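# Sort heavy parcels into the desk letter tray

## Task

On the cart's upper shelf sit three identical-looking parcels; either one or two of them are heavy and the others much lighter, and the heavy ones show up as higher motor effort readings while held. Every heavy parcel must end up fully within the walls of the letter tray on the desk, and every light parcel must end up on the cart's upper shelf inside its rim. Finish with the gripper open and the robot moved away so nothing depends on the robot holding it. The robot must not topple or be left leaning.

## Robot and tools

Robot: a Hello Robot Stretch 4, a single-arm mobile manipulator. It has an omni-wheel base, a lift that rides up a mast, a telescoping arm that reaches straight forward, a three-joint wrist (yaw, pitch, roll) and a two-finger gripper. It stands about 1.6 m tall, and the base edge is never more than 0.23 m from the base origin. Cameras: head_camera, head_left_camera, head_right_camera, wrist_camera.

Frames: the base frame sits on the floor beneath the base centre, x ahead, y to the left, z upward. hand_pose is reported in this frame and marks a point between the open fingertips; when all wrist joints are 0 its axes line up with the base frame. The reported hand position may be somewhat off. The odometry frame is the base frame as it was when the scene began. base_odometry is integrated from wheel rotation, so wheel slip looks like motion; heading grows to the left and wraps in -3.142 to 3.142.

execute_actions: argument "actions" is a list holding one action or none (empty just returns state and images). An action contains "base", "joints" or both, with optional "pace" and "contact_limits"; alternatively it contains only "end_of_arm". Everything in one action starts at once and may finish at different times; one action runs 15 s at most.
- base: exactly one key, each a relative move measured from the base position in the latest state report. translate_m: straight drive in metres, forward positive, -2 to 2. strafe_m: sideways slide in metres, left positive, -2 to 2. rotate_rad: spin in place in radians, counter-clockwise (left) positive, -3.2 to 3.2.
- joints: absolute targets keyed by name. lift_m 0 to 1.2 m (tolerance 0.004). arm_m 0 to 0.55 m extension (0.004). wrist_yaw_rad -1.134 to 4.276 (0 points forward, positive turns left, 3.14 is tucked back, beyond 3.4 the arm may obstruct; 0.02). wrist_pitch_rad -1.117 to 4.259 (0 horizontal, 1.57 pointing down; 0.05). wrist_roll_rad -1.117 to 4.259 (0 keeps fingertips level, positive turns clockwise viewed from behind the gripper; 0.02). gripper_m -0.038 to 0.141, the fingertip gap in metres; negative values squeeze the fingers together (0.004). A joint target outside its range is clipped and run, with a note; any other bad value or unknown key rejects the whole call.
- pace: "slow", "default" (if omitted), "fast", "max". Base linear speed 0.1/0.3/0.4/0.6 m/s and turn rate 1/2/3/4 rad/s respectively; when the lift is above 0.2 m at the start of a base move these are reduced, to 0.3 m/s and 1 rad/s at full height.
- contact_limits: only {"arm_m": value}, 0 (gentlest) to 0.75 (firmest), default 0.5; it sets how much force the arm move may meet before halting.
- end_of_arm: "enable_torque" re-powers any wrist or gripper motor that has shut off; it then holds its current position.
- cameras: list of names or "all"; omitted/null means all, [] means none. Images come back in the order given by the "pictures" line.
A joint or the base not mentioned in an action may keep driving toward an earlier target without the status saying so. If a result reports a stop, the remaining execute_actions, wait and finished_scene calls from that same reply are skipped.

wait: {"seconds": 0 to 10}; commands nothing new and returns state and images.
zoom_image: {"camera": name, "region": [x0, y0, x1, y1]} in pixels from the top-left of that camera's newest full image, at most 504 by 504.
finished_scene: {"scene": n}; ends the current scene for good after the last command has been held, and reports success.

Reading results: base_status/joint_status give each motion's outcome: "done"; "off_target" (resting short and maybe still pushing); "contact_stop_at_<key>" (hit something; lift, arm or wheels go limp, a limp lift may sag under load, limp wheels may drift); "limit_stop_at_<name>"; "time_out"; "torque_fault". After a stop the old target is dropped. "limit_stop_at_tilt" means a lean over 6 degrees; lift, arm and wheels stop accepting commands until it eases. "limit_stop_at_own_body" blocks motion into the robot itself, likely when pitch is below -0.2 with roll under -0.4 or over 4; moving away is allowed. on_its_own lists things not commanded by this call ("held at" shows a held target, not actual position). lidar_m: 12 distances in m over 30-degree sectors, first straight ahead then counter-clockwise (4th left, 7th behind, 10th right); "-" is nothing seen or closer than 0.25 m; it misses glass, thin legs and much behind the robot. wrist_depth_mm: 7x7 grid of median depths, 100 to 2000 mm, rows from top-left. turned_by_wheels vs turned_by_imu differing by over ~0.1 rad signals a collision or slip. base_tilt in degrees, forward and right positive, with a fixed bias up to ~1.5. motor_effort: percent of maximum, positive toward larger joint values, bracketed peak for the last action; readings carry fixed offsets and noise. Heavy loads in a level gripper push wrist_pitch_rad effort away from 0; this is how to tell heavy parcels from light ones. Wheel efforts are positive when pushing a right turn.

Gripping: command a gap smaller than the object; deeper closing grips harder and pulls the object toward the wrist. The gripper reading and "done" do not prove a grasp; at targets of 0 or above, a firm grip changes gripper_m effort clearly. Fingertips pressed onto a surface may jam; lift to free them. To unfold at the start, send lift_m 0.4 with wrist_yaw_rad 0 together.

Avoid: driving or turning with over 1 kg held and arm_m above 0.2, especially at fast paces (tipping risk); strong sustained pushes or pulls, particularly with a high gripper; pressing the gripper into things or holding over ~2 kg level (wrist torque fault); dropping, slamming or knocking parcels. Loose objects may occasionally get nudged by outside forces.

Each tool is called after ">>>" in YAML: its name, and indented under it one key for each argument.

## Session

>>> execute_actions:
  actions: []

Scene clock: 0.00 s.
base_odometry: x=+0.000 y=+0.000 heading=+0.000 (m, m, rad; odometry frame)
turned_by_wheels: +0.000 (rad since the last result)
turned_by_imu: +0.000 (rad since the last result)
base_tilt: forward=+0.3 right=+0.7 (deg)
lidar_m: 1.96 1.61 1.68 1.89 1.80 1.92 1.84 1.36 1.35 1.52 1.46 1.56
base_status: not commanded
joint_positions: lift_m=+0.275 arm_m=-0.001 wrist_yaw_rad=+3.067 wrist_pitch_rad=-0.002 wrist_roll_rad=-0.003 gripper_m=+0.057
joint_status: not commanded
motor_effort: lift_m=+18 arm_m=+0 wrist_yaw_rad=-1 wrist_pitch_rad=-8 wrist_roll_rad=+2 gripper_m=-2 wheel_0=+0 wheel_1=+0 wheel_2=+0 (%)
hand_pose: x=-0.1109 y=+0.1088 z=+0.4542 quat_wxyz=(+0.037, +0.001, -0.001, +0.999) (m; base frame)
wrist_depth_mm: 140 191 - - - - - / - 143 - - - - - / - 142 - - - - - / 110 141 - - - - - / 137 1661 - - - - - / 1576 1708 216 1863 213 1708 1618 / 1281 1205 1060 149 1078 1098 1118
pictures: head_camera, head_left_camera, head_right_camera, wrist_camera
Images, in order (width x height): head_camera 420x560, head_left_camera 420x672, head_right_camera 420x672, wrist_camera 616x392.

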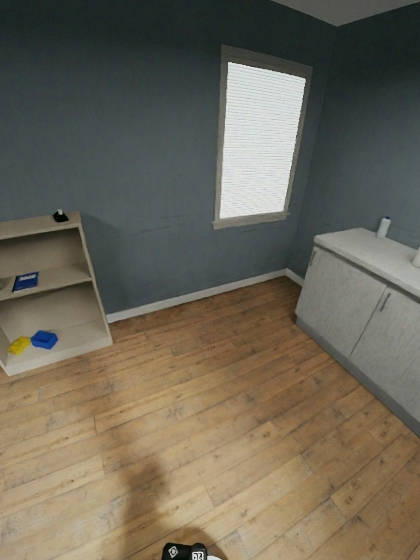

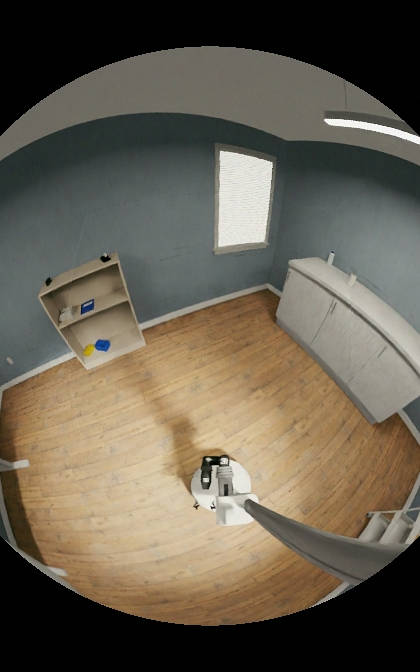

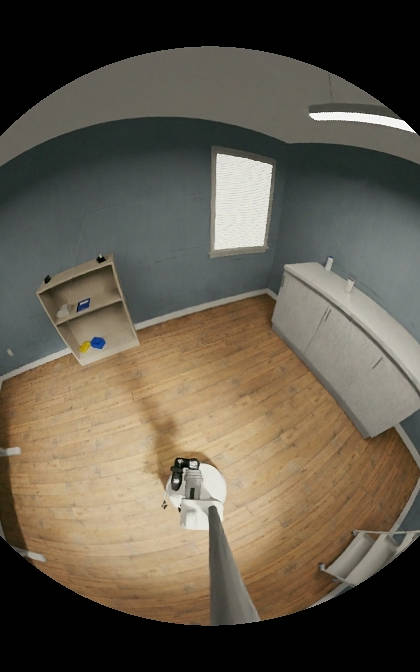

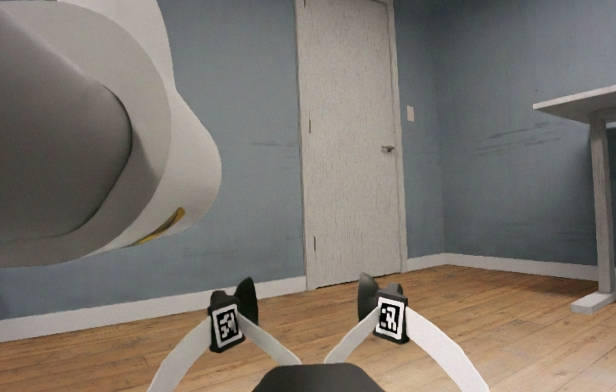

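>>> execute_actions:
  actions:
    - {"base":{"rotate_rad":-2.2},"joints":{"lift_m":0.8,"wrist_yaw_rad":0},"pace":"fast"}

Scene clock: 2.70 s.
base_odometry: x=+0.000 y=+0.000 heading=-2.199 (m, m, rad; odometry frame)
turned_by_wheels: -2.199 (rad since the last result)
turned_by_imu: -2.187 (rad since the last result)
base_tilt: forward=+0.3 right=+0.7 (deg)
lidar_m: 1.36 1.56 1.46 1.51 2.03 1.61 1.66 1.93 1.81 1.87 1.90 1.79
base_status: done
joint_positions: lift_m=+0.800 arm_m=-0.001 wrist_yaw_rad=+0.000 wrist_pitch_rad=-0.003 wrist_roll_rad=-0.003 gripper_m=+0.057
joint_status: all done
motor_effort: lift_m=+23(25) arm_m=-1(1) wrist_yaw_rad=-3(10) wrist_pitch_rad=-8(9) wrist_roll_rad=+2(2) gripper_m=-3(4) wheel_0=+6(18) wheel_1=+2(11) wheel_2=+3(11) (%)
hand_pose: x=+0.4588 y=-0.0873 z=+0.9786 quat_wxyz=(+1.000, -0.001, -0.001, +0.000) (m; base frame)
wrist_depth_mm: - - 1863 1708 1499 1430 1281 / - - 1863 1708 1499 1397 1308 / - - 1863 1708 1537 1397 1281 / 1921 - 1921 1708 1537 1397 1281 / 1921 - 1863 1756 1537 1397 1308 / 1863 - 215 1430 213 1430 1308 / 1808 - 1336 149 1499 1366 1308
pictures: head_camera, head_left_camera, head_right_camera, wrist_camera
Images, in order (width x height): head_camera 420x560, head_left_camera 420x672, head_right_camera 420x672, wrist_camera 616x392.

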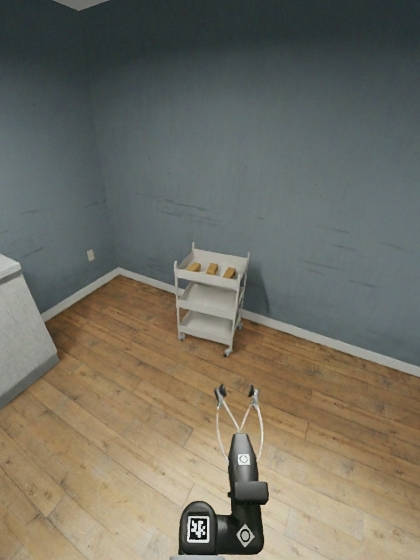

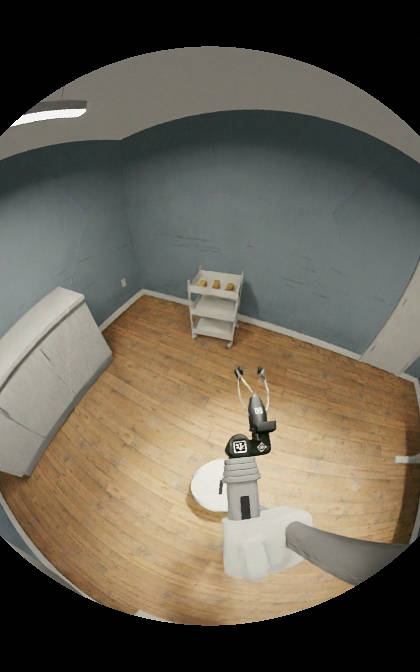

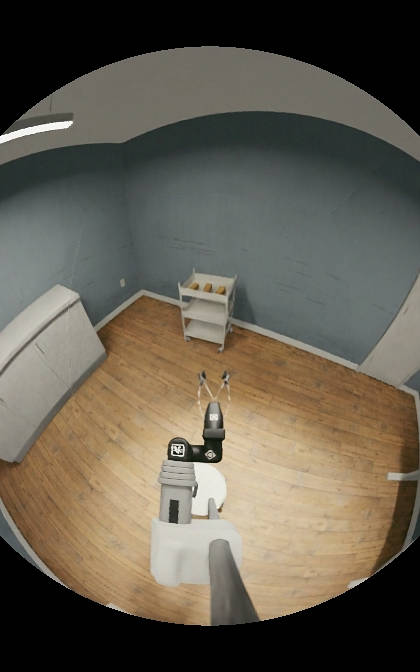

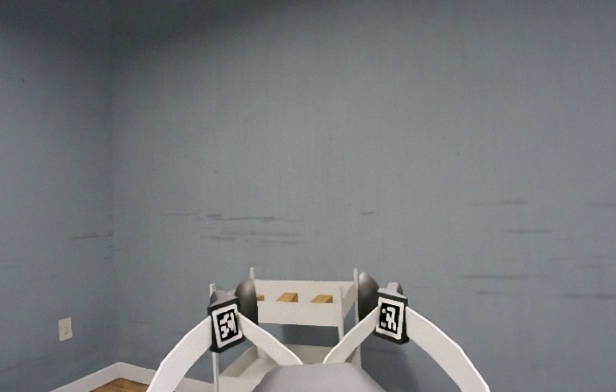

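>>> execute_actions:
  actions:
    - {"base":{"translate_m":0.9},"joints":{"lift_m":1.0,"wrist_pitch_rad":1.57,"gripper_m":0.1},"pace":"fast"}

Scene clock: 6.97 s.
base_odometry: x=-0.529 y=-0.728 heading=-2.198 (m, m, rad; odometry frame)
turned_by_wheels: +0.001 (rad since the last result)
turned_by_imu: +0.005 (rad since the last result)
base_tilt: forward=+0.4 right=+0.7 (deg)
lidar_m: 0.50 0.60 1.10 1.09 1.46 2.50 2.52 2.40 2.22 1.51 1.04 0.48
base_status: done
joint_positions: lift_m=+1.000 arm_m=-0.001 wrist_yaw_rad=+0.000 wrist_pitch_rad=+1.570 wrist_roll_rad=-0.003 gripper_m=+0.100
joint_status: all done
motor_effort: lift_m=+23(24) arm_m=+0(0) wrist_yaw_rad=-1(2) wrist_pitch_rad=-1(4) wrist_roll_rad=+1(2) gripper_m=-1(3) wheel_0=+4(8) wheel_1=+2(8) wheel_2=+1(12) (%)
hand_pose: x=+0.1705 y=-0.0874 z=+0.8894 quat_wxyz=(+0.707, -0.001, +0.707, +0.001) (m; base frame)
wrist_depth_mm: 1098 1098 715 723 1118 1118 1042 / 1118 1098 1098 991 1118 1138 1138 / 1078 1098 1098 1098 1138 1118 1118 / 1078 1078 1078 1118 1098 1118 1098 / 1098 1078 878 891 1118 1098 1118 / 1060 1078 222 878 215 1078 1098 / 1078 1078 891 149 1098 1098 1118
pictures: head_camera, head_left_camera, head_right_camera, wrist_camera
Images, in order (width x height): head_camera 420x560, head_left_camera 420x672, head_right_camera 420x672, wrist_camera 616x392.

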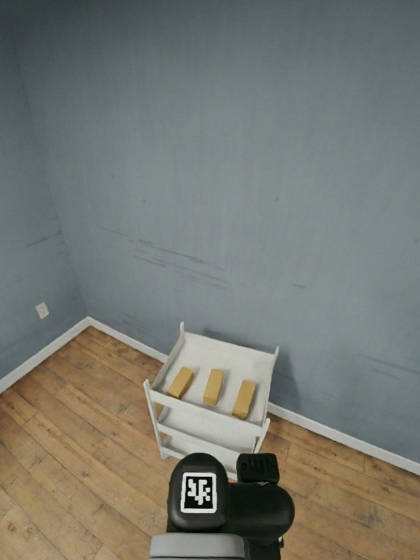

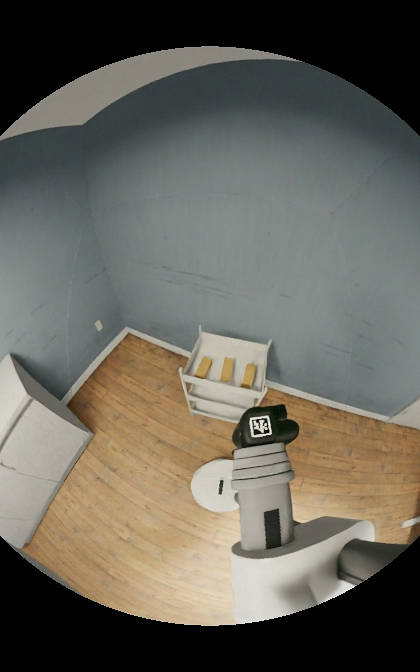

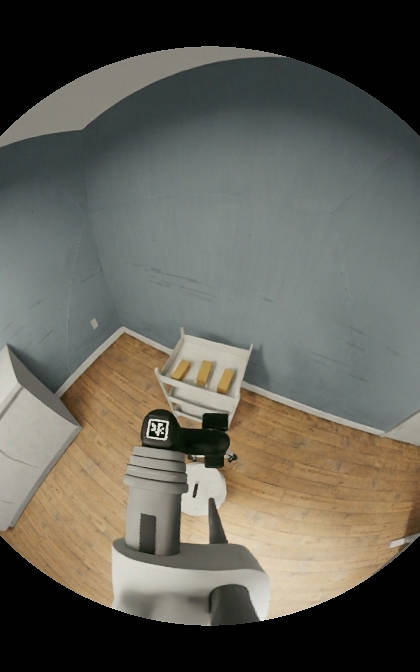

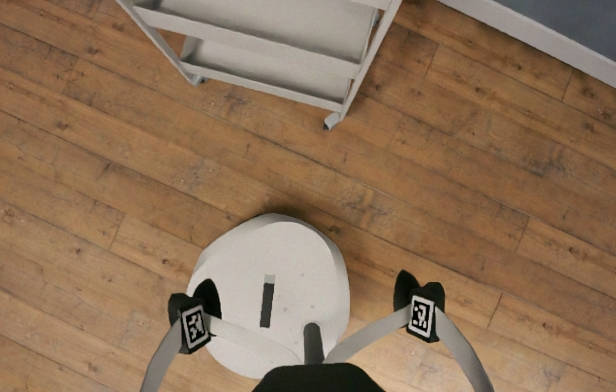

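>>> execute_actions:
  actions:
    - {"base":{"translate_m":0.15},"joints":{"arm_m":0.28,"wrist_roll_rad":0.28},"pace":"fast"}
  cameras: ["head_camera","wrist_camera"]

Scene clock: 9.17 s.
base_odometry: x=-0.616 y=-0.850 heading=-2.198 (m, m, rad; odometry frame)
turned_by_wheels: +0.000 (rad since the last result)
turned_by_imu: +0.001 (rad since the last result)
base_tilt: forward=+0.4 right=+0.7 (deg)
lidar_m: 0.34 0.43 1.61 1.07 1.38 2.63 2.68 2.44 2.32 1.32 0.91 0.35
base_status: done
joint_positions: lift_m=+1.000 arm_m=+0.279 wrist_yaw_rad=+0.000 wrist_pitch_rad=+1.570 wrist_roll_rad=+0.280 gripper_m=+0.100
joint_status: all done
motor_effort: lift_m=+22(23) arm_m=+7(8) wrist_yaw_rad=-2(2) wrist_pitch_rad=-1(1) wrist_roll_rad=+3(8) gripper_m=-4(1) wheel_0=+5(11) wheel_1=+3(7) wheel_2=-3(12) (%)
hand_pose: x=+0.4500 y=-0.0874 z=+0.8894 quat_wxyz=(+0.701, +0.098, +0.700, -0.098) (m; base frame)
wrist_depth_mm: 413 788 759 715 668 699 668 / 436 449 452 455 455 976 891 / 436 445 449 452 455 1118 1138 / 430 445 445 452 452 1118 1098 / 430 397 445 449 427 1118 1118 / 418 410 221 445 215 1118 1118 / 1078 1060 1078 148 1098 1098 1098
pictures: head_camera, wrist_camera
Images, in order (width x height): head_camera 420x560, wrist_camera 616x392.

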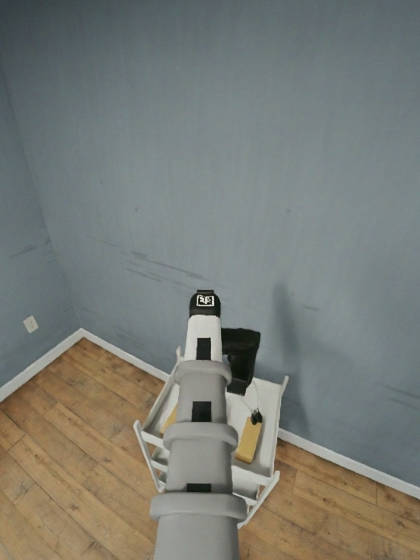

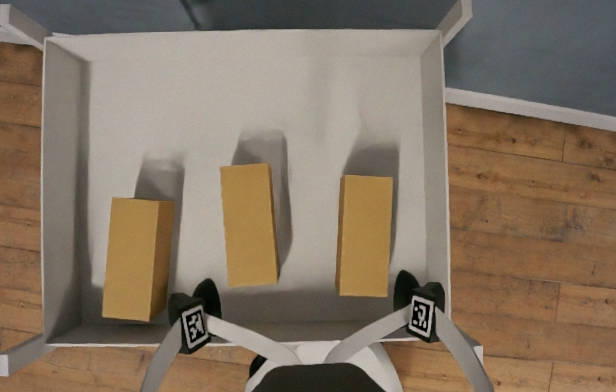

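>>> execute_actions:
  actions:
    - {"base":{"strafe_m":0.053},"joints":{"arm_m":0.322,"wrist_roll_rad":0.22,"lift_m":0.87},"pace":"fast"}
  cameras: ["wrist_camera"]

Scene clock: 11.10 s.
base_odometry: x=-0.574 y=-0.881 heading=-2.198 (m, m, rad; odometry frame)
turned_by_wheels: +0.000 (rad since the last result)
turned_by_imu: +0.001 (rad since the last result)
base_tilt: forward=+0.3 right=+0.7 (deg)
lidar_m: 0.37 0.46 1.51 1.02 1.34 2.81 2.60 2.59 2.37 1.35 0.93 0.37
base_status: done
joint_positions: lift_m=+0.870 arm_m=+0.321 wrist_yaw_rad=+0.000 wrist_pitch_rad=+1.570 wrist_roll_rad=+0.221 gripper_m=+0.100
joint_status: all done
motor_effort: lift_m=+14(20) arm_m=+7(7) wrist_yaw_rad=-2(1) wrist_pitch_rad=-2(2) wrist_roll_rad=+0(1) gripper_m=-1(1) wheel_0=-4(16) wheel_1=+3(13) wheel_2=+0(0) (%)
hand_pose: x=+0.4919 y=-0.0874 z=+0.7601 quat_wxyz=(+0.703, +0.078, +0.703, -0.078) (m; base frame)
wrist_depth_mm: 296 320 324 325 322 317 306 / 286 320 324 324 327 327 320 / 289 319 320 324 325 329 319 / 293 319 322 272 324 325 315 / 294 267 319 270 322 274 314 / 296 266 221 270 216 272 309 / 296 265 317 149 322 271 304
pictures: wrist_camera
Images, in order (width x height): wrist_camera 616x392.

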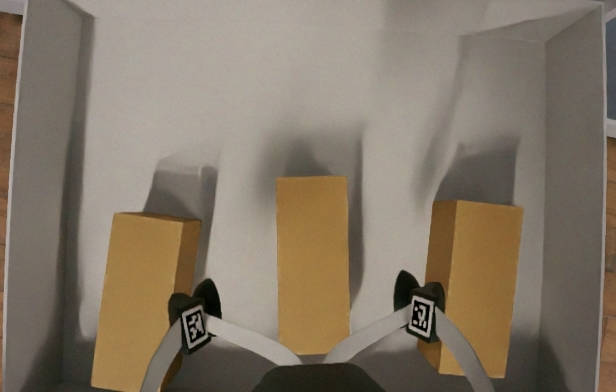

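>>> execute_actions:
  actions:
    - {"joints":{"arm_m":0.328,"lift_m":0.8,"gripper_m":0.088}}
  cameras: ["wrist_camera"]

>>> execute_actions:
  actions:
    - {"joints":{"gripper_m":0.01}}
  cameras: ["wrist_camera"]

>>> execute_actions:
  actions:
    - {"joints":{"lift_m":0.83}}
  cameras: ["wrist_camera"]

Scene clock: 14.37 s.
base_odometry: x=-0.574 y=-0.881 heading=-2.198 (m, m, rad; odometry frame)
turned_by_wheels: +0.000 (rad since the last result)
turned_by_imu: +0.001 (rad since the last result)
base_tilt: forward=+0.3 right=+0.7 (deg)
lidar_m: 0.36 0.45 1.52 1.01 1.32 2.82 2.60 2.57 2.38 1.34 0.94 0.37
base_status: not commanded
joint_positions: lift_m=+0.800 arm_m=+0.327 wrist_yaw_rad=+0.000 wrist_pitch_rad=+1.570 wrist_roll_rad=+0.221 gripper_m=+0.088
joint_status: all done
motor_effort: lift_m=+13(12) arm_m=+7(7) wrist_yaw_rad=-2(1) wrist_pitch_rad=-2(3) wrist_roll_rad=+0(1) gripper_m=-4(2) wheel_0=-4(4) wheel_1=+3(3) wheel_2=+0(0) (%)
hand_pose: x=+0.4979 y=-0.0874 z=+0.6901 quat_wxyz=(+0.703, +0.078, +0.703, -0.078) (m; base frame)
wrist_depth_mm: 251 253 255 256 256 259 260 / 250 252 253 255 256 257 259 / 250 251 252 254 255 257 258 / 249 250 252 201 254 256 257 / 223 199 251 200 254 231 204 / 196 197 220 200 201 220 202 / 196 196 249 148 251 202 202
pictures: wrist_camera
Images, in order (width x height): wrist_camera 616x392.

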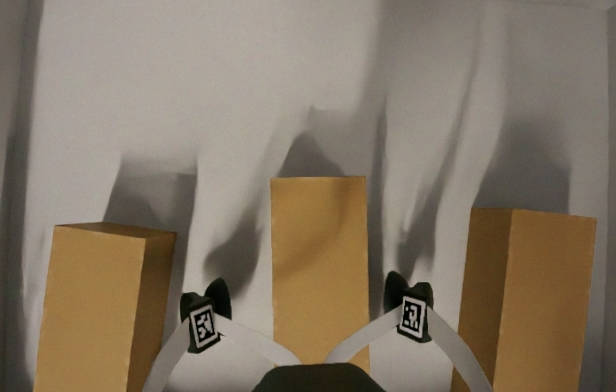

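Scene clock: 15.93 s.
base_odometry: x=-0.574 y=-0.881 heading=-2.198 (m, m, rad; odometry frame)
turned_by_wheels: +0.000 (rad since the last result)
turned_by_imu: +0.000 (rad since the last result)
base_tilt: forward=+0.4 right=+0.6 (deg)
lidar_m: 0.36 0.46 1.50 1.01 1.32 2.81 2.61 2.57 2.34 1.34 0.95 0.36
base_status: not commanded
joint_positions: lift_m=+0.800 arm_m=+0.327 wrist_yaw_rad=+0.000 wrist_pitch_rad=+1.570 wrist_roll_rad=+0.221 gripper_m=+0.011
joint_status: all done
motor_effort: lift_m=+13(14) arm_m=+7(7) wrist_yaw_rad=-2(2) wrist_pitch_rad=-2(2) wrist_roll_rad=+0(1) gripper_m=-24(23) wheel_0=-4(4) wheel_1=+3(3) wheel_2=+0(0) (%)
hand_pose: x=+0.4979 y=-0.0874 z=+0.6901 quat_wxyz=(+0.703, +0.078, +0.703, -0.078) (m; base frame)
wrist_depth_mm: 251 253 254 256 257 258 259 / 250 252 254 254 255 258 258 / 249 250 252 254 255 256 258 / 249 250 252 188 254 256 257 / 222 199 250 187 253 230 203 / 196 198 205 187 190 219 203 / 196 196 248 186 251 202 202
pictures: wrist_camera
Images, in order (width x height): wrist_camera 616x392.

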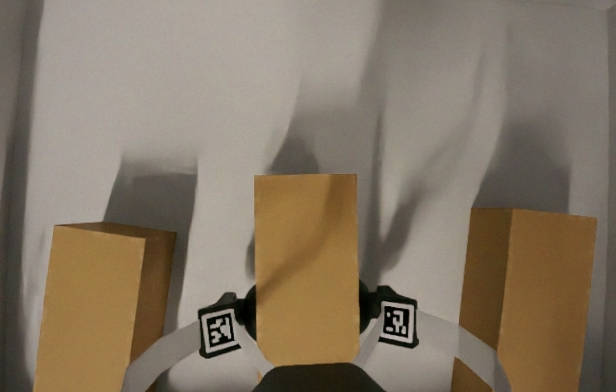

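Scene clock: 16.83 s.
base_odometry: x=-0.574 y=-0.881 heading=-2.198 (m, m, rad; odometry frame)
turned_by_wheels: +0.000 (rad since the last result)
turned_by_imu: +0.000 (rad since the last result)
base_tilt: forward=+0.4 right=+0.6 (deg)
lidar_m: 0.37 0.45 1.50 1.02 1.34 2.82 2.63 2.59 2.36 1.34 0.94 0.36
base_status: not commanded
joint_positions: lift_m=+0.830 arm_m=+0.327 wrist_yaw_rad=+0.000 wrist_pitch_rad=+1.570 wrist_roll_rad=+0.221 gripper_m=+0.011
joint_status: all done
motor_effort: lift_m=+23(24) arm_m=+7(7) wrist_yaw_rad=-1(1) wrist_pitch_rad=-2(2) wrist_roll_rad=+0(0) gripper_m=-27(23) wheel_0=-4(4) wheel_1=+3(3) wheel_2=+0(0) (%)
hand_pose: x=+0.4979 y=-0.0874 z=+0.7193 quat_wxyz=(+0.703, +0.078, +0.703, -0.078) (m; base frame)
wrist_depth_mm: 276 282 283 285 287 287 290 / 278 281 282 285 285 287 289 / 278 279 282 283 283 286 287 / 278 278 279 188 283 286 286 / 276 227 278 187 282 233 233 / 272 225 205 187 190 232 258 / 265 224 276 186 281 230 282
pictures: wrist_camera
Images, in order (width x height): wrist_camera 616x392.

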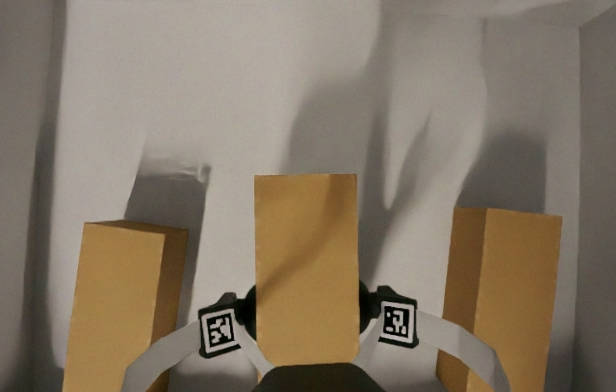

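>>> execute_actions:
  actions:
    - {"joints":{"lift_m":0.8}}
  cameras: []

>>> execute_actions:
  actions:
    - {"joints":{"gripper_m":0.076}}
  cameras: []

>>> execute_actions:
  actions:
    - {"joints":{"lift_m":0.86},"pace":"fast"}
  cameras: []

>>> execute_actions:
  actions:
    - {"base":{"strafe_m":-0.117},"joints":{"arm_m":0.283,"wrist_roll_rad":0.31},"pace":"fast"}
  cameras: ["wrist_camera"]

Scene clock: 18.60 s.
base_odometry: x=-0.574 y=-0.881 heading=-2.198 (m, m, rad; odometry frame)
turned_by_wheels: +0.000 (rad since the last result)
turned_by_imu: +0.001 (rad since the last result)
base_tilt: forward=+0.4 right=+0.7 (deg)
lidar_m: 0.37 0.46 1.48 1.00 1.33 2.81 2.61 2.56 2.38 1.35 0.93 0.35
base_status: not commanded
joint_positions: lift_m=+0.800 arm_m=+0.327 wrist_yaw_rad=+0.000 wrist_pitch_rad=+1.570 wrist_roll_rad=+0.221 gripper_m=+0.011
joint_status: all done
motor_effort: lift_m=+14(21) arm_m=+7(7) wrist_yaw_rad=-1(2) wrist_pitch_rad=-2(2) wrist_roll_rad=+0(0) gripper_m=-24(22) wheel_0=-4(4) wheel_1=+3(3) wheel_2=+0(0) (%)
hand_pose: x=+0.4979 y=-0.0874 z=+0.6901 quat_wxyz=(+0.703, +0.078, +0.703, -0.078) (m; base frame)
wrist_depth_mm: 252 253 254 256 257 258 259 / 250 251 253 254 256 258 259 / 249 251 252 253 255 257 258 / 248 250 251 188 254 255 256 / 222 200 250 187 253 230 204 / 196 198 205 186 190 219 202 / 195 196 248 186 251 202 202
pictures: none
No camera images: the call's "cameras" was empty. Leave "cameras" out to get every camera's image.

Scene clock: 20.07 s.
base_odometry: x=-0.574 y=-0.881 heading=-2.198 (m, m, rad; odometry frame)
turned_by_wheels: +0.000 (rad since the last result)
turned_by_imu: +0.000 (rad since the last result)
base_tilt: forward=+0.3 right=+0.6 (deg)
lidar_m: 0.38 0.43 1.51 1.01 1.34 2.83 2.60 2.58 2.39 1.35 0.94 0.37
base_status: not commanded
joint_positions: lift_m=+0.800 arm_m=+0.327 wrist_yaw_rad=+0.000 wrist_pitch_rad=+1.570 wrist_roll_rad=+0.221 gripper_m=+0.076
joint_status: all done
motor_effort: lift_m=+14(14) arm_m=+7(7) wrist_yaw_rad=+0(2) wrist_pitch_rad=-3(2) wrist_roll_rad=-1(1) gripper_m=-3(24) wheel_0=-4(4) wheel_1=+3(3) wheel_2=+0(0) (%)
hand_pose: x=+0.4979 y=-0.0874 z=+0.6901 quat_wxyz=(+0.703, +0.078, +0.703, -0.078) (m; base frame)
wrist_depth_mm: 252 253 255 256 256 259 260 / 251 251 253 255 256 258 259 / 250 250 252 254 255 257 258 / 248 250 252 201 254 255 257 / 222 199 251 200 254 230 204 / 196 198 219 200 215 220 203 / 196 196 248 147 252 202 202
pictures: none
No camera images: the call's "cameras" was empty. Leave "cameras" out to get every camera's image.

Scene clock: 21.03 s.
base_odometry: x=-0.574 y=-0.881 heading=-2.198 (m, m, rad; odometry frame)
turned_by_wheels: +0.000 (rad since the last result)
turned_by_imu: +0.000 (rad since the last result)
base_tilt: forward=+0.4 right=+0.6 (deg)
lidar_m: 0.36 0.47 1.51 1.01 1.31 2.81 2.61 2.56 2.37 1.36 0.92 0.36
base_status: not commanded
joint_positions: lift_m=+0.860 arm_m=+0.327 wrist_yaw_rad=+0.000 wrist_pitch_rad=+1.570 wrist_roll_rad=+0.221 gripper_m=+0.076
joint_status: all done
motor_effort: lift_m=+23(24) arm_m=+7(7) wrist_yaw_rad=-2(1) wrist_pitch_rad=-3(2) wrist_roll_rad=+0(0) gripper_m=-3(2) wheel_0=-4(4) wheel_1=+3(3) wheel_2=+0(0) (%)
hand_pose: x=+0.4979 y=-0.0874 z=+0.7494 quat_wxyz=(+0.703, +0.078, +0.703, -0.078) (m; base frame)
wrist_depth_mm: 279 312 314 315 312 306 298 / 282 310 312 314 315 317 317 / 286 309 310 312 314 317 315 / 290 306 309 259 314 314 314 / 291 256 309 259 312 262 310 / 293 255 219 258 215 262 310 / 294 253 306 147 310 260 307
pictures: none
No camera images: the call's "cameras" was empty. Leave "cameras" out to get every camera's image.

Scene clock: 22.43 s.
base_odometry: x=-0.668 y=-0.812 heading=-2.198 (m, m, rad; odometry frame)
turned_by_wheels: +0.000 (rad since the last result)
turned_by_imu: +0.000 (rad since the last result)
base_tilt: forward=+0.3 right=+0.7 (deg)
lidar_m: 0.33 0.42 1.67 1.13 1.44 2.64 2.68 2.37 2.26 1.27 0.87 0.33
base_status: done
joint_positions: lift_m=+0.860 arm_m=+0.284 wrist_yaw_rad=+0.000 wrist_pitch_rad=+1.570 wrist_roll_rad=+0.309 gripper_m=+0.076
joint_status: all done
motor_effort: lift_m=+23(23) arm_m=-6(8) wrist_yaw_rad=+0(2) wrist_pitch_rad=-2(2) wrist_roll_rad=+4(6) gripper_m=-1(2) wheel_0=+1(12) wheel_1=+1(13) wheel_2=+0(1) (%)
hand_pose: x=+0.4553 y=-0.0874 z=+0.7494 quat_wxyz=(+0.699, +0.109, +0.698, -0.109) (m; base frame)
wrist_depth_mm: 304 312 314 315 315 668 634 / 309 310 312 315 315 891 842 / 307 309 310 312 315 976 991 / 306 257 309 312 314 960 976 / 306 256 310 259 312 976 976 / 301 256 219 258 214 976 976 / 301 255 306 147 309 960 976
pictures: wrist_camera
Images, in order (width x height): wrist_camera 616x392.

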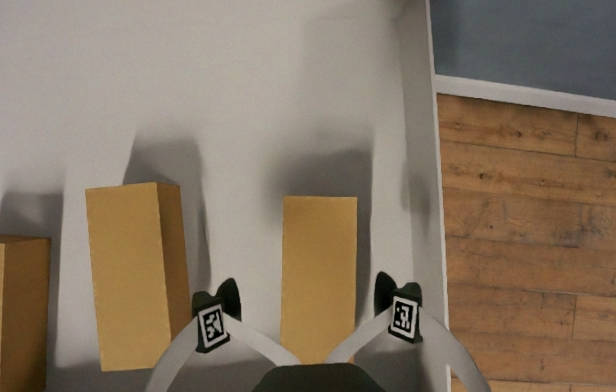

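>>> execute_actions:
  actions:
    - {"base":{"strafe_m":-0.01},"joints":{"lift_m":0.8,"arm_m":0.274,"gripper_m":0.082}}
  cameras: ["wrist_camera"]

>>> execute_actions:
  actions:
    - {"joints":{"gripper_m":0.01}}
  cameras: []

>>> execute_actions:
  actions:
    - {"joints":{"lift_m":0.825}}
  cameras: ["wrist_camera"]

Scene clock: 23.97 s.
base_odometry: x=-0.676 y=-0.806 heading=-2.198 (m, m, rad; odometry frame)
turned_by_wheels: +0.000 (rad since the last result)
turned_by_imu: +0.001 (rad since the last result)
base_tilt: forward=+0.4 right=+0.7 (deg)
lidar_m: 0.33 0.41 1.70 1.13 1.49 2.64 2.67 2.39 2.25 1.26 0.89 0.32
base_status: done
joint_positions: lift_m=+0.800 arm_m=+0.275 wrist_yaw_rad=+0.000 wrist_pitch_rad=+1.570 wrist_roll_rad=+0.309 gripper_m=+0.082
joint_status: all done
motor_effort: lift_m=+13(21) arm_m=-7(7) wrist_yaw_rad=-1(1) wrist_pitch_rad=-3(3) wrist_roll_rad=+3(4) gripper_m=-1(2) wheel_0=+5(12) wheel_1=-3(6) wheel_2=+0(0) (%)
hand_pose: x=+0.4463 y=-0.0874 z=+0.6901 quat_wxyz=(+0.699, +0.109, +0.698, -0.109) (m; base frame)
wrist_depth_mm: 251 253 254 255 257 654 640 / 250 252 253 255 257 854 842 / 250 252 253 254 255 931 917 / 198 243 252 201 254 917 931 / 197 236 251 200 253 917 917 / 196 227 206 200 204 904 917 / 196 202 249 148 251 904 904
pictures: wrist_camera
Images, in order (width x height): wrist_camera 616x392.

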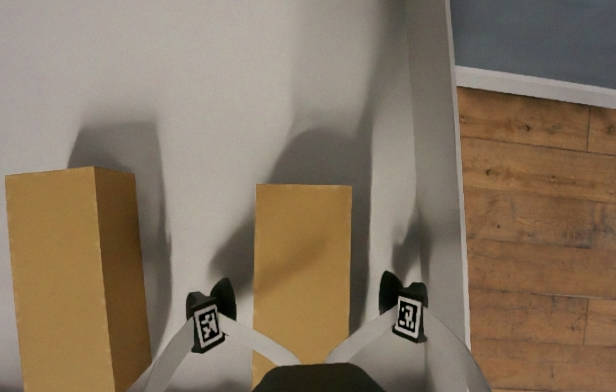

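Scene clock: 25.47 s.
base_odometry: x=-0.676 y=-0.806 heading=-2.198 (m, m, rad; odometry frame)
turned_by_wheels: +0.000 (rad since the last result)
turned_by_imu: +0.000 (rad since the last result)
base_tilt: forward=+0.3 right=+0.7 (deg)
lidar_m: 0.33 0.40 1.68 1.15 1.45 2.65 2.69 2.38 2.25 1.27 0.87 0.32
base_status: not commanded
joint_positions: lift_m=+0.800 arm_m=+0.275 wrist_yaw_rad=+0.000 wrist_pitch_rad=+1.570 wrist_roll_rad=+0.309 gripper_m=+0.011
joint_status: all done
motor_effort: lift_m=+15(15) arm_m=-7(7) wrist_yaw_rad=-1(2) wrist_pitch_rad=-2(0) wrist_roll_rad=+3(4) gripper_m=-24(21) wheel_0=+5(6) wheel_1=-4(4) wheel_2=+0(0) (%)
hand_pose: x=+0.4463 y=-0.0874 z=+0.6900 quat_wxyz=(+0.699, +0.109, +0.698, -0.109) (m; base frame)
wrist_depth_mm: 250 251 254 255 255 661 647 / 250 251 252 254 255 854 842 / 249 250 251 253 254 917 931 / 197 243 250 190 253 917 917 / 196 236 250 189 252 917 931 / 196 228 208 187 190 904 917 / 195 195 248 186 251 195 917
pictures: none
No camera images: the call's "cameras" was empty. Leave "cameras" out to get every camera's image.

Scene clock: 26.33 s.
base_odometry: x=-0.676 y=-0.806 heading=-2.198 (m, m, rad; odometry frame)
turned_by_wheels: +0.000 (rad since the last result)
turned_by_imu: +0.000 (rad since the last result)
base_tilt: forward=+0.3 right=+0.7 (deg)
lidar_m: 0.33 0.40 1.68 1.14 1.46 2.65 2.66 2.40 2.27 1.24 0.89 0.31
base_status: not commanded
joint_positions: lift_m=+0.824 arm_m=+0.275 wrist_yaw_rad=+0.000 wrist_pitch_rad=+1.570 wrist_roll_rad=+0.309 gripper_m=+0.011
joint_status: all done
motor_effort: lift_m=+25(27) arm_m=-7(7) wrist_yaw_rad=-1(1) wrist_pitch_rad=-2(2) wrist_roll_rad=+4(3) gripper_m=-24(23) wheel_0=+5(5) wheel_1=-4(4) wheel_2=+0(0) (%)
hand_pose: x=+0.4463 y=-0.0874 z=+0.7142 quat_wxyz=(+0.699, +0.109, +0.698, -0.109) (m; base frame)
wrist_depth_mm: 273 276 278 278 279 676 640 / 274 276 276 278 278 891 866 / 272 274 276 277 278 946 946 / 221 243 273 190 277 931 946 / 220 236 273 189 277 946 931 / 220 227 207 187 190 931 931 / 243 220 270 186 262 213 917
pictures: wrist_camera
Images, in order (width x height): wrist_camera 616x392.

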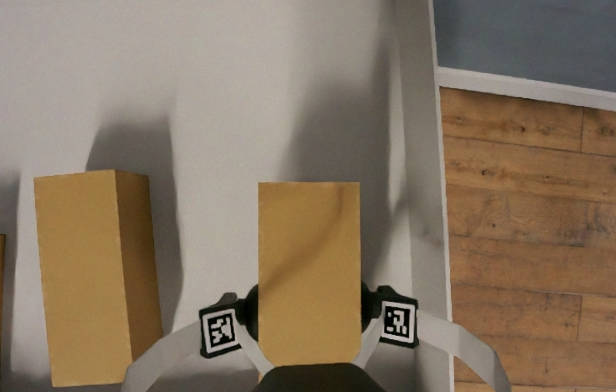

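>>> execute_actions:
  actions:
    - {"joints":{"lift_m":0.95}}
  cameras: []

>>> execute_actions:
  actions: []
  cameras: []

Scene clock: 28.13 s.
base_odometry: x=-0.676 y=-0.806 heading=-2.198 (m, m, rad; odometry frame)
turned_by_wheels: +0.000 (rad since the last result)
turned_by_imu: +0.001 (rad since the last result)
base_tilt: forward=+0.4 right=+0.7 (deg)
lidar_m: 0.33 0.40 1.69 1.13 1.45 2.65 2.70 2.37 2.24 1.26 0.89 0.33
base_status: not commanded
joint_positions: lift_m=+0.949 arm_m=+0.275 wrist_yaw_rad=+0.000 wrist_pitch_rad=+1.570 wrist_roll_rad=+0.309 gripper_m=+0.011
joint_status: all done
motor_effort: lift_m=+24(25) arm_m=-7(7) wrist_yaw_rad=-1(1) wrist_pitch_rad=-2(2) wrist_roll_rad=+3(4) gripper_m=-25(24) wheel_0=+6(5) wheel_1=-4(4) wheel_2=+0(0) (%)
hand_pose: x=+0.4463 y=-0.0874 z=+0.8392 quat_wxyz=(+0.699, +0.109, +0.698, -0.109) (m; base frame)
wrist_depth_mm: 798 707 384 394 647 683 640 / 397 397 402 404 842 917 854 / 394 397 399 402 1060 1060 1078 / 394 394 397 190 1060 1060 1060 / 340 345 397 189 1060 1060 1060 / 342 394 206 187 190 1060 1042 / 357 353 329 186 334 1042 1060
pictures: none
No camera images: the call's "cameras" was empty. Leave "cameras" out to get every camera's image.

Scene clock: 28.13 s.
base_odometry: x=-0.676 y=-0.806 heading=-2.198 (m, m, rad; odometry frame)
turned_by_wheels: +0.000 (rad since the last result)
turned_by_imu: +0.001 (rad since the last result)
base_tilt: forward=+0.4 right=+0.7 (deg)
lidar_m: 0.33 0.40 1.69 1.13 1.45 2.65 2.70 2.37 2.24 1.26 0.89 0.33
base_status: not commanded
joint_positions: lift_m=+0.949 arm_m=+0.275 wrist_yaw_rad=+0.000 wrist_pitch_rad=+1.570 wrist_roll_rad=+0.309 gripper_m=+0.011
joint_status: all done
motor_effort: lift_m=+24(25) arm_m=-7(7) wrist_yaw_rad=-1(1) wrist_pitch_rad=-2(2) wrist_roll_rad=+3(4) gripper_m=-25(24) wheel_0=+6(5) wheel_1=-4(4) wheel_2=+0(0) (%)
hand_pose: x=+0.4463 y=-0.0874 z=+0.8392 quat_wxyz=(+0.699, +0.109, +0.698, -0.109) (m; base frame)
wrist_depth_mm: 798 707 384 394 647 683 640 / 397 397 402 404 842 917 854 / 394 397 399 402 1060 1060 1078 / 394 394 397 190 1060 1060 1060 / 340 345 397 189 1060 1060 1060 / 342 394 206 187 190 1060 1042 / 357 353 329 186 334 1042 1060
pictures: none
No camera images: the call's "cameras" was empty. Leave "cameras" out to get every camera's image.

>>> execute_actions:
  actions:
    - {"base":{"rotate_rad":-2.5},"joints":{"lift_m":1.0,"arm_m":0,"wrist_pitch_rad":0,"wrist_roll_rad":0},"pace":"default"}

Scene clock: 31.27 s.
base_odometry: x=-0.676 y=-0.806 heading=+1.586 (m, m, rad; odometry frame)
turned_by_wheels: -2.499 (rad since the last result)
turned_by_imu: -2.486 (rad since the last result)
base_tilt: forward=+0.4 right=+0.7 (deg)
lidar_m: 0.39 2.24 1.15 0.85 0.32 0.34 0.43 1.17 1.14 1.64 2.65 2.74
base_status: done
joint_positions: lift_m=+1.000 arm_m=+0.001 wrist_yaw_rad=+0.000 wrist_pitch_rad=+0.006 wrist_roll_rad=+0.000 gripper_m=+0.011
joint_status: all done
motor_effort: lift_m=+24(26) arm_m=-7(9) wrist_yaw_rad=-2(5) wrist_pitch_rad=-21(19) wrist_roll_rad=+0(4) gripper_m=-26(20) wheel_0=+5(13) wheel_1=+4(8) wheel_2=+4(9) (%)
hand_pose: x=+0.4606 y=-0.0875 z=+1.1759 quat_wxyz=(+1.000, +0.000, +0.003, +0.000) (m; base frame)
wrist_depth_mm: - - - - - - - / - - - - - - - / - - - - - - - / - - - 190 - - - / - - - 189 - - - / - - 206 187 190 - - / - - - 186 - - -
pictures: head_camera, head_left_camera, head_right_camera, wrist_camera
Images, in order (width x height): head_camera 420x560, head_left_camera 420x672, head_right_camera 420x672, wrist_camera 616x392.

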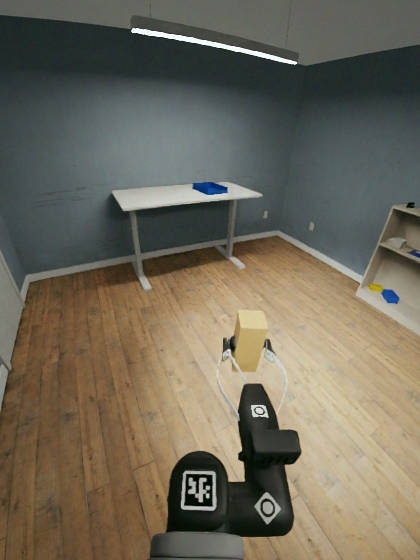

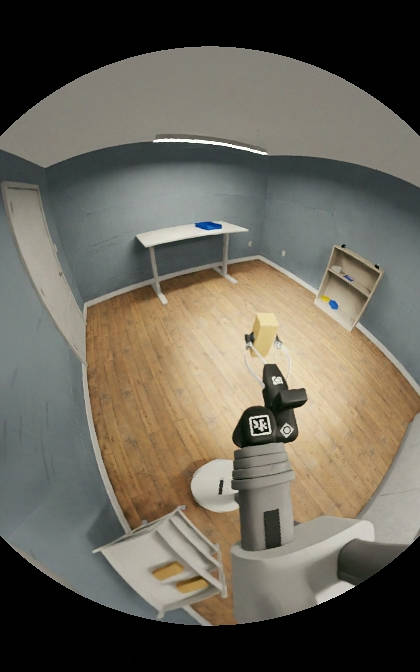

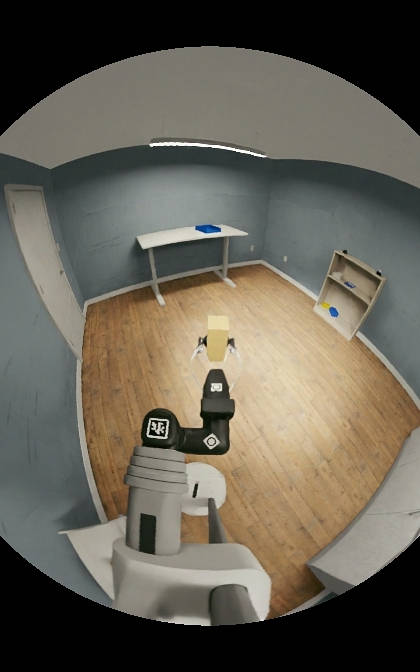

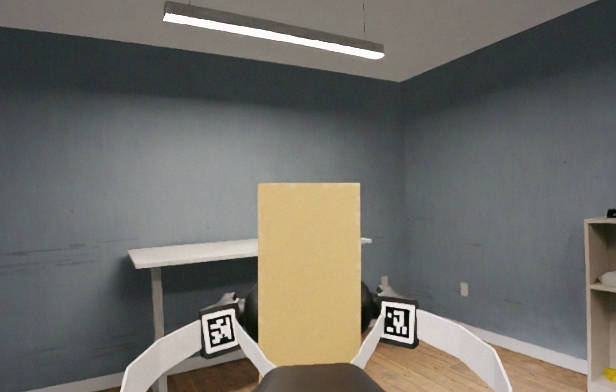

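>>> execute_actions:
  actions:
    - {"base":{"translate_m":1.9},"joints":{"lift_m":1.2,"wrist_pitch_rad":0.9},"pace":"fast"}

Scene clock: 38.50 s.
base_odometry: x=-0.707 y=+1.093 heading=+1.587 (m, m, rad; odometry frame)
turned_by_wheels: +0.001 (rad since the last result)
turned_by_imu: +0.009 (rad since the last result)
base_tilt: forward=+0.4 right=+0.7 (deg)
lidar_m: 0.56 0.51 0.55 1.70 1.67 1.80 2.08 2.76 2.75 1.78 2.02 0.72
base_status: done
joint_positions: lift_m=+1.200 arm_m=+0.001 wrist_yaw_rad=+0.000 wrist_pitch_rad=+0.904 wrist_roll_rad=+0.000 gripper_m=+0.011
joint_status: all done
motor_effort: lift_m=+24(28) arm_m=-6(7) wrist_yaw_rad=-1(1) wrist_pitch_rad=-13(18) wrist_roll_rad=+0(1) gripper_m=-25(24) wheel_0=+5(9) wheel_1=+3(7) wheel_2=+0(11) (%)
hand_pose: x=+0.3505 y=-0.0874 z=+1.1510 quat_wxyz=(+0.900, +0.000, +0.437, +0.000) (m; base frame)
wrist_depth_mm: 854 831 820 820 854 891 1661 / 723 723 683 683 707 732 1708 / 615 615 609 615 1281 - 1863 / 539 535 554 189 1708 1708 1708 / 477 1499 1576 188 1499 1537 1537 / 1336 1397 208 187 190 1366 1336 / 1229 1255 1205 186 1229 1229 1255
pictures: head_camera, head_left_camera, head_right_camera, wrist_camera
Images, in order (width x height): head_camera 420x560, head_left_camera 420x672, head_right_camera 420x672, wrist_camera 616x392.

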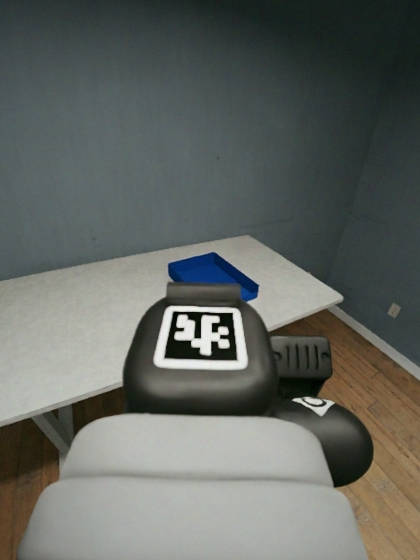

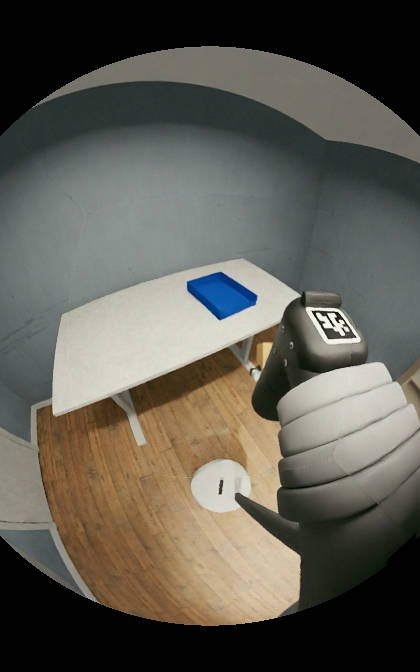

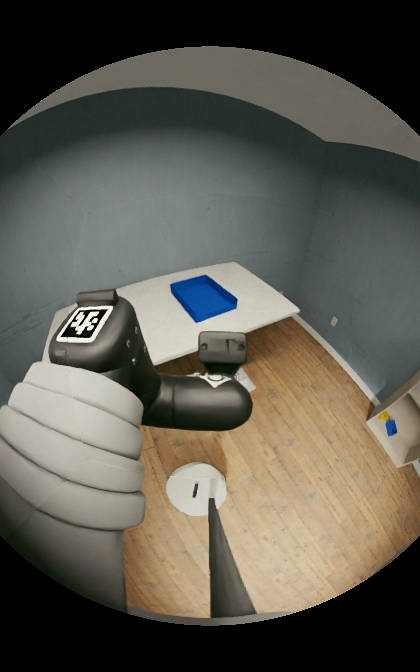

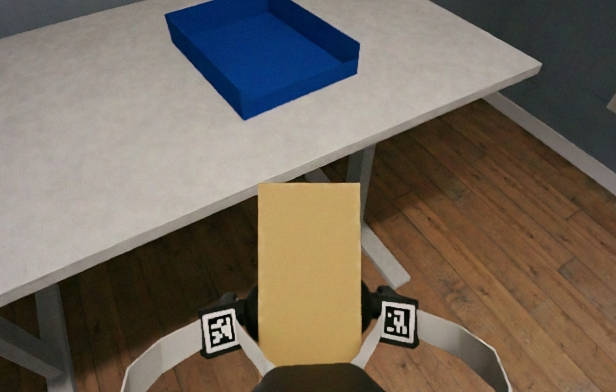

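>>> execute_actions:
  actions:
    - {"base":{"translate_m":0.32},"joints":{"arm_m":0.46,"wrist_pitch_rad":1.57,"wrist_roll_rad":-0.45},"pace":"default"}
  cameras: ["head_left_camera","wrist_camera"]

Scene clock: 41.67 s.
base_odometry: x=-0.712 y=+1.413 heading=+1.587 (m, m, rad; odometry frame)
turned_by_wheels: +0.001 (rad since the last result)
turned_by_imu: +0.002 (rad since the last result)
base_tilt: forward=+0.4 right=+0.6 (deg)
lidar_m: 0.25 0.25 0.25 0.38 1.79 1.94 2.39 3.06 2.13 1.73 0.82 0.34
base_status: done
joint_positions: lift_m=+1.200 arm_m=+0.459 wrist_yaw_rad=+0.000 wrist_pitch_rad=+1.570 wrist_roll_rad=-0.450 gripper_m=+0.011
joint_status: all done
motor_effort: lift_m=+24(24) arm_m=+6(7) wrist_yaw_rad=-3(1) wrist_pitch_rad=-2(16) wrist_roll_rad=+1(4) gripper_m=-22(24) wheel_0=+6(14) wheel_1=+5(8) wheel_2=-3(13) (%)
hand_pose: x=+0.6300 y=-0.0874 z=+1.0893 quat_wxyz=(+0.690, -0.158, +0.689, +0.158) (m; base frame)
wrist_depth_mm: 359 332 342 362 366 370 370 / 359 359 362 362 366 368 370 / 359 357 362 362 362 368 368 / 355 355 357 190 359 364 368 / 357 353 355 189 357 364 366 / 355 355 207 187 190 362 364 / 355 301 353 186 334 362 364
pictures: head_left_camera, wrist_camera
Images, in order (width x height): head_left_camera 420x672, wrist_camera 616x392.

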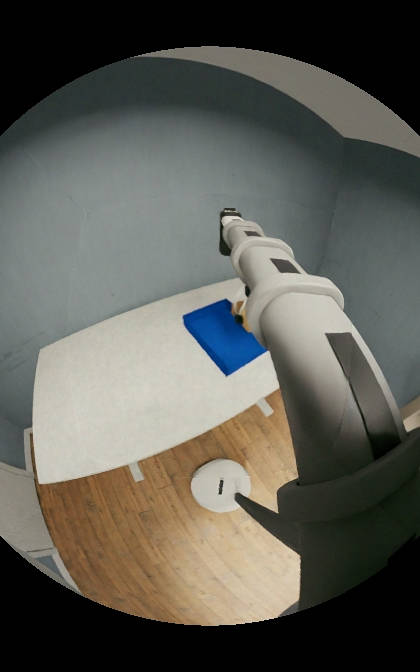

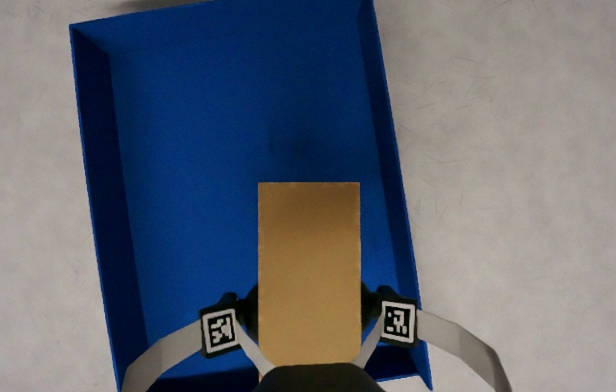

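>>> execute_actions:
  actions:
    - {"joints":{"arm_m":0.435,"wrist_roll_rad":-0.55,"lift_m":1.096}}
  cameras: ["wrist_camera"]

Scene clock: 43.87 s.
base_odometry: x=-0.712 y=+1.413 heading=+1.587 (m, m, rad; odometry frame)
turned_by_wheels: +0.000 (rad since the last result)
turned_by_imu: +0.001 (rad since the last result)
base_tilt: forward=+0.4 right=+0.7 (deg)
lidar_m: 0.25 0.25 0.26 0.38 1.80 1.94 2.42 3.06 2.14 1.76 0.83 0.34
base_status: not commanded
joint_positions: lift_m=+1.096 arm_m=+0.436 wrist_yaw_rad=+0.000 wrist_pitch_rad=+1.570 wrist_roll_rad=-0.549 gripper_m=+0.011
joint_status: all done
motor_effort: lift_m=+15(23) arm_m=-7(7) wrist_yaw_rad=-1(3) wrist_pitch_rad=-2(0) wrist_roll_rad=+0(2) gripper_m=-25(24) wheel_0=+6(6) wheel_1=+5(5) wheel_2=-3(3) (%)
hand_pose: x=+0.6073 y=-0.0874 z=+0.9860 quat_wxyz=(+0.681, -0.192, +0.680, +0.192) (m; base frame)
wrist_depth_mm: 220 259 259 260 260 265 265 / 220 257 258 259 260 264 265 / 218 255 257 258 259 247 264 / 216 255 256 190 258 252 264 / 225 254 256 189 258 257 262 / 222 254 207 187 190 239 260 / 217 252 253 186 256 223 259
pictures: wrist_camera
Images, in order (width x height): wrist_camera 616x392.

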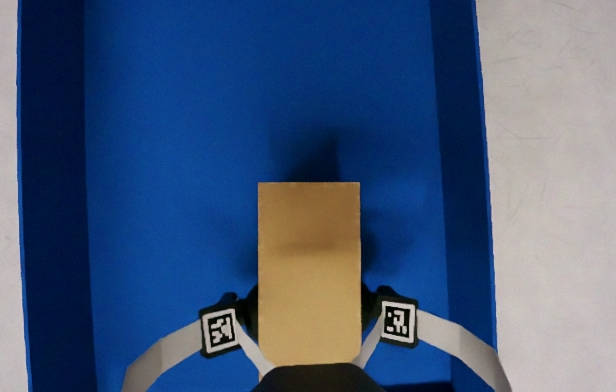

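>>> execute_actions:
  actions:
    - {"joints":{"gripper_m":0.08,"lift_m":1.091}}
  cameras: []

>>> execute_actions:
  actions:
    - {"joints":{"lift_m":1.17},"pace":"fast"}
  cameras: ["wrist_camera","head_left_camera"]

Scene clock: 45.63 s.
base_odometry: x=-0.712 y=+1.413 heading=+1.587 (m, m, rad; odometry frame)
turned_by_wheels: +0.000 (rad since the last result)
turned_by_imu: +0.001 (rad since the last result)
base_tilt: forward=+0.4 right=+0.7 (deg)
lidar_m: 0.25 0.25 0.26 0.38 1.81 1.95 2.40 3.07 2.14 1.75 0.83 0.34
base_status: not commanded
joint_positions: lift_m=+1.091 arm_m=+0.436 wrist_yaw_rad=+0.000 wrist_pitch_rad=+1.570 wrist_roll_rad=-0.549 gripper_m=+0.080
joint_status: all done
motor_effort: lift_m=+15(15) arm_m=-7(7) wrist_yaw_rad=-2(2) wrist_pitch_rad=-3(2) wrist_roll_rad=+0(0) gripper_m=-2(25) wheel_0=+6(6) wheel_1=+4(5) wheel_2=-3(3) (%)
hand_pose: x=+0.6073 y=-0.0874 z=+0.9810 quat_wxyz=(+0.681, -0.192, +0.680, +0.192) (m; base frame)
wrist_depth_mm: 220 254 255 256 258 260 262 / 220 253 254 255 256 241 262 / 218 252 253 254 256 246 260 / 216 251 252 202 254 252 259 / 213 251 252 201 253 236 257 / 211 250 216 200 204 236 256 / 212 248 249 147 251 205 256
pictures: none
No camera images: the call's "cameras" was empty. Leave "cameras" out to get every camera's image.

Scene clock: 46.70 s.
base_odometry: x=-0.712 y=+1.413 heading=+1.587 (m, m, rad; odometry frame)
turned_by_wheels: +0.000 (rad since the last result)
turned_by_imu: +0.000 (rad since the last result)
base_tilt: forward=+0.4 right=+0.6 (deg)
lidar_m: 0.25 0.25 0.26 0.38 1.80 1.95 2.40 3.08 2.14 1.75 0.83 0.34
base_status: not commanded
joint_positions: lift_m=+1.170 arm_m=+0.436 wrist_yaw_rad=+0.000 wrist_pitch_rad=+1.570 wrist_roll_rad=-0.549 gripper_m=+0.080
joint_status: all done
motor_effort: lift_m=+23(26) arm_m=-7(7) wrist_yaw_rad=-1(1) wrist_pitch_rad=-3(3) wrist_roll_rad=+1(1) gripper_m=-4(1) wheel_0=+6(6) wheel_1=+5(4) wheel_2=-3(3) (%)
hand_pose: x=+0.6073 y=-0.0874 z=+1.0594 quat_wxyz=(+0.681, -0.192, +0.680, +0.192) (m; base frame)
wrist_depth_mm: 332 332 334 334 336 340 342 / 332 329 332 334 334 340 342 / 330 329 330 332 334 338 338 / 329 325 330 330 330 336 338 / 329 322 329 279 332 334 336 / 327 325 217 278 203 336 334 / 325 306 319 147 325 334 332
pictures: head_left_camera, wrist_camera
Images, in order (width x height): head_left_camera 420x672, wrist_camera 616x392.

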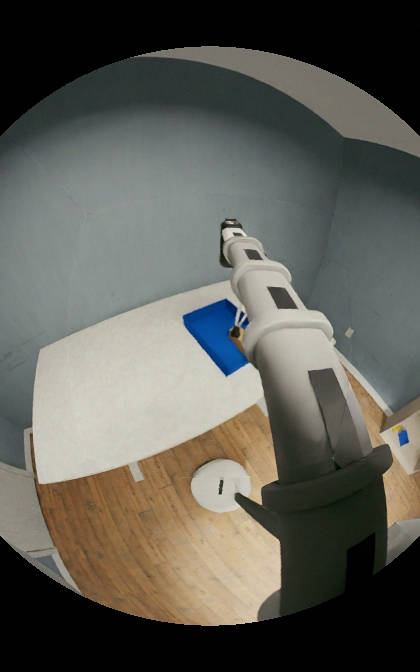

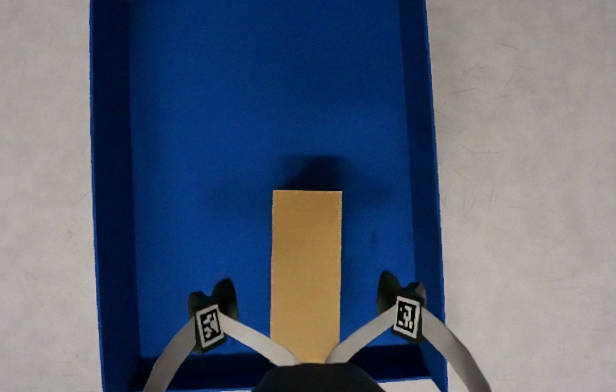

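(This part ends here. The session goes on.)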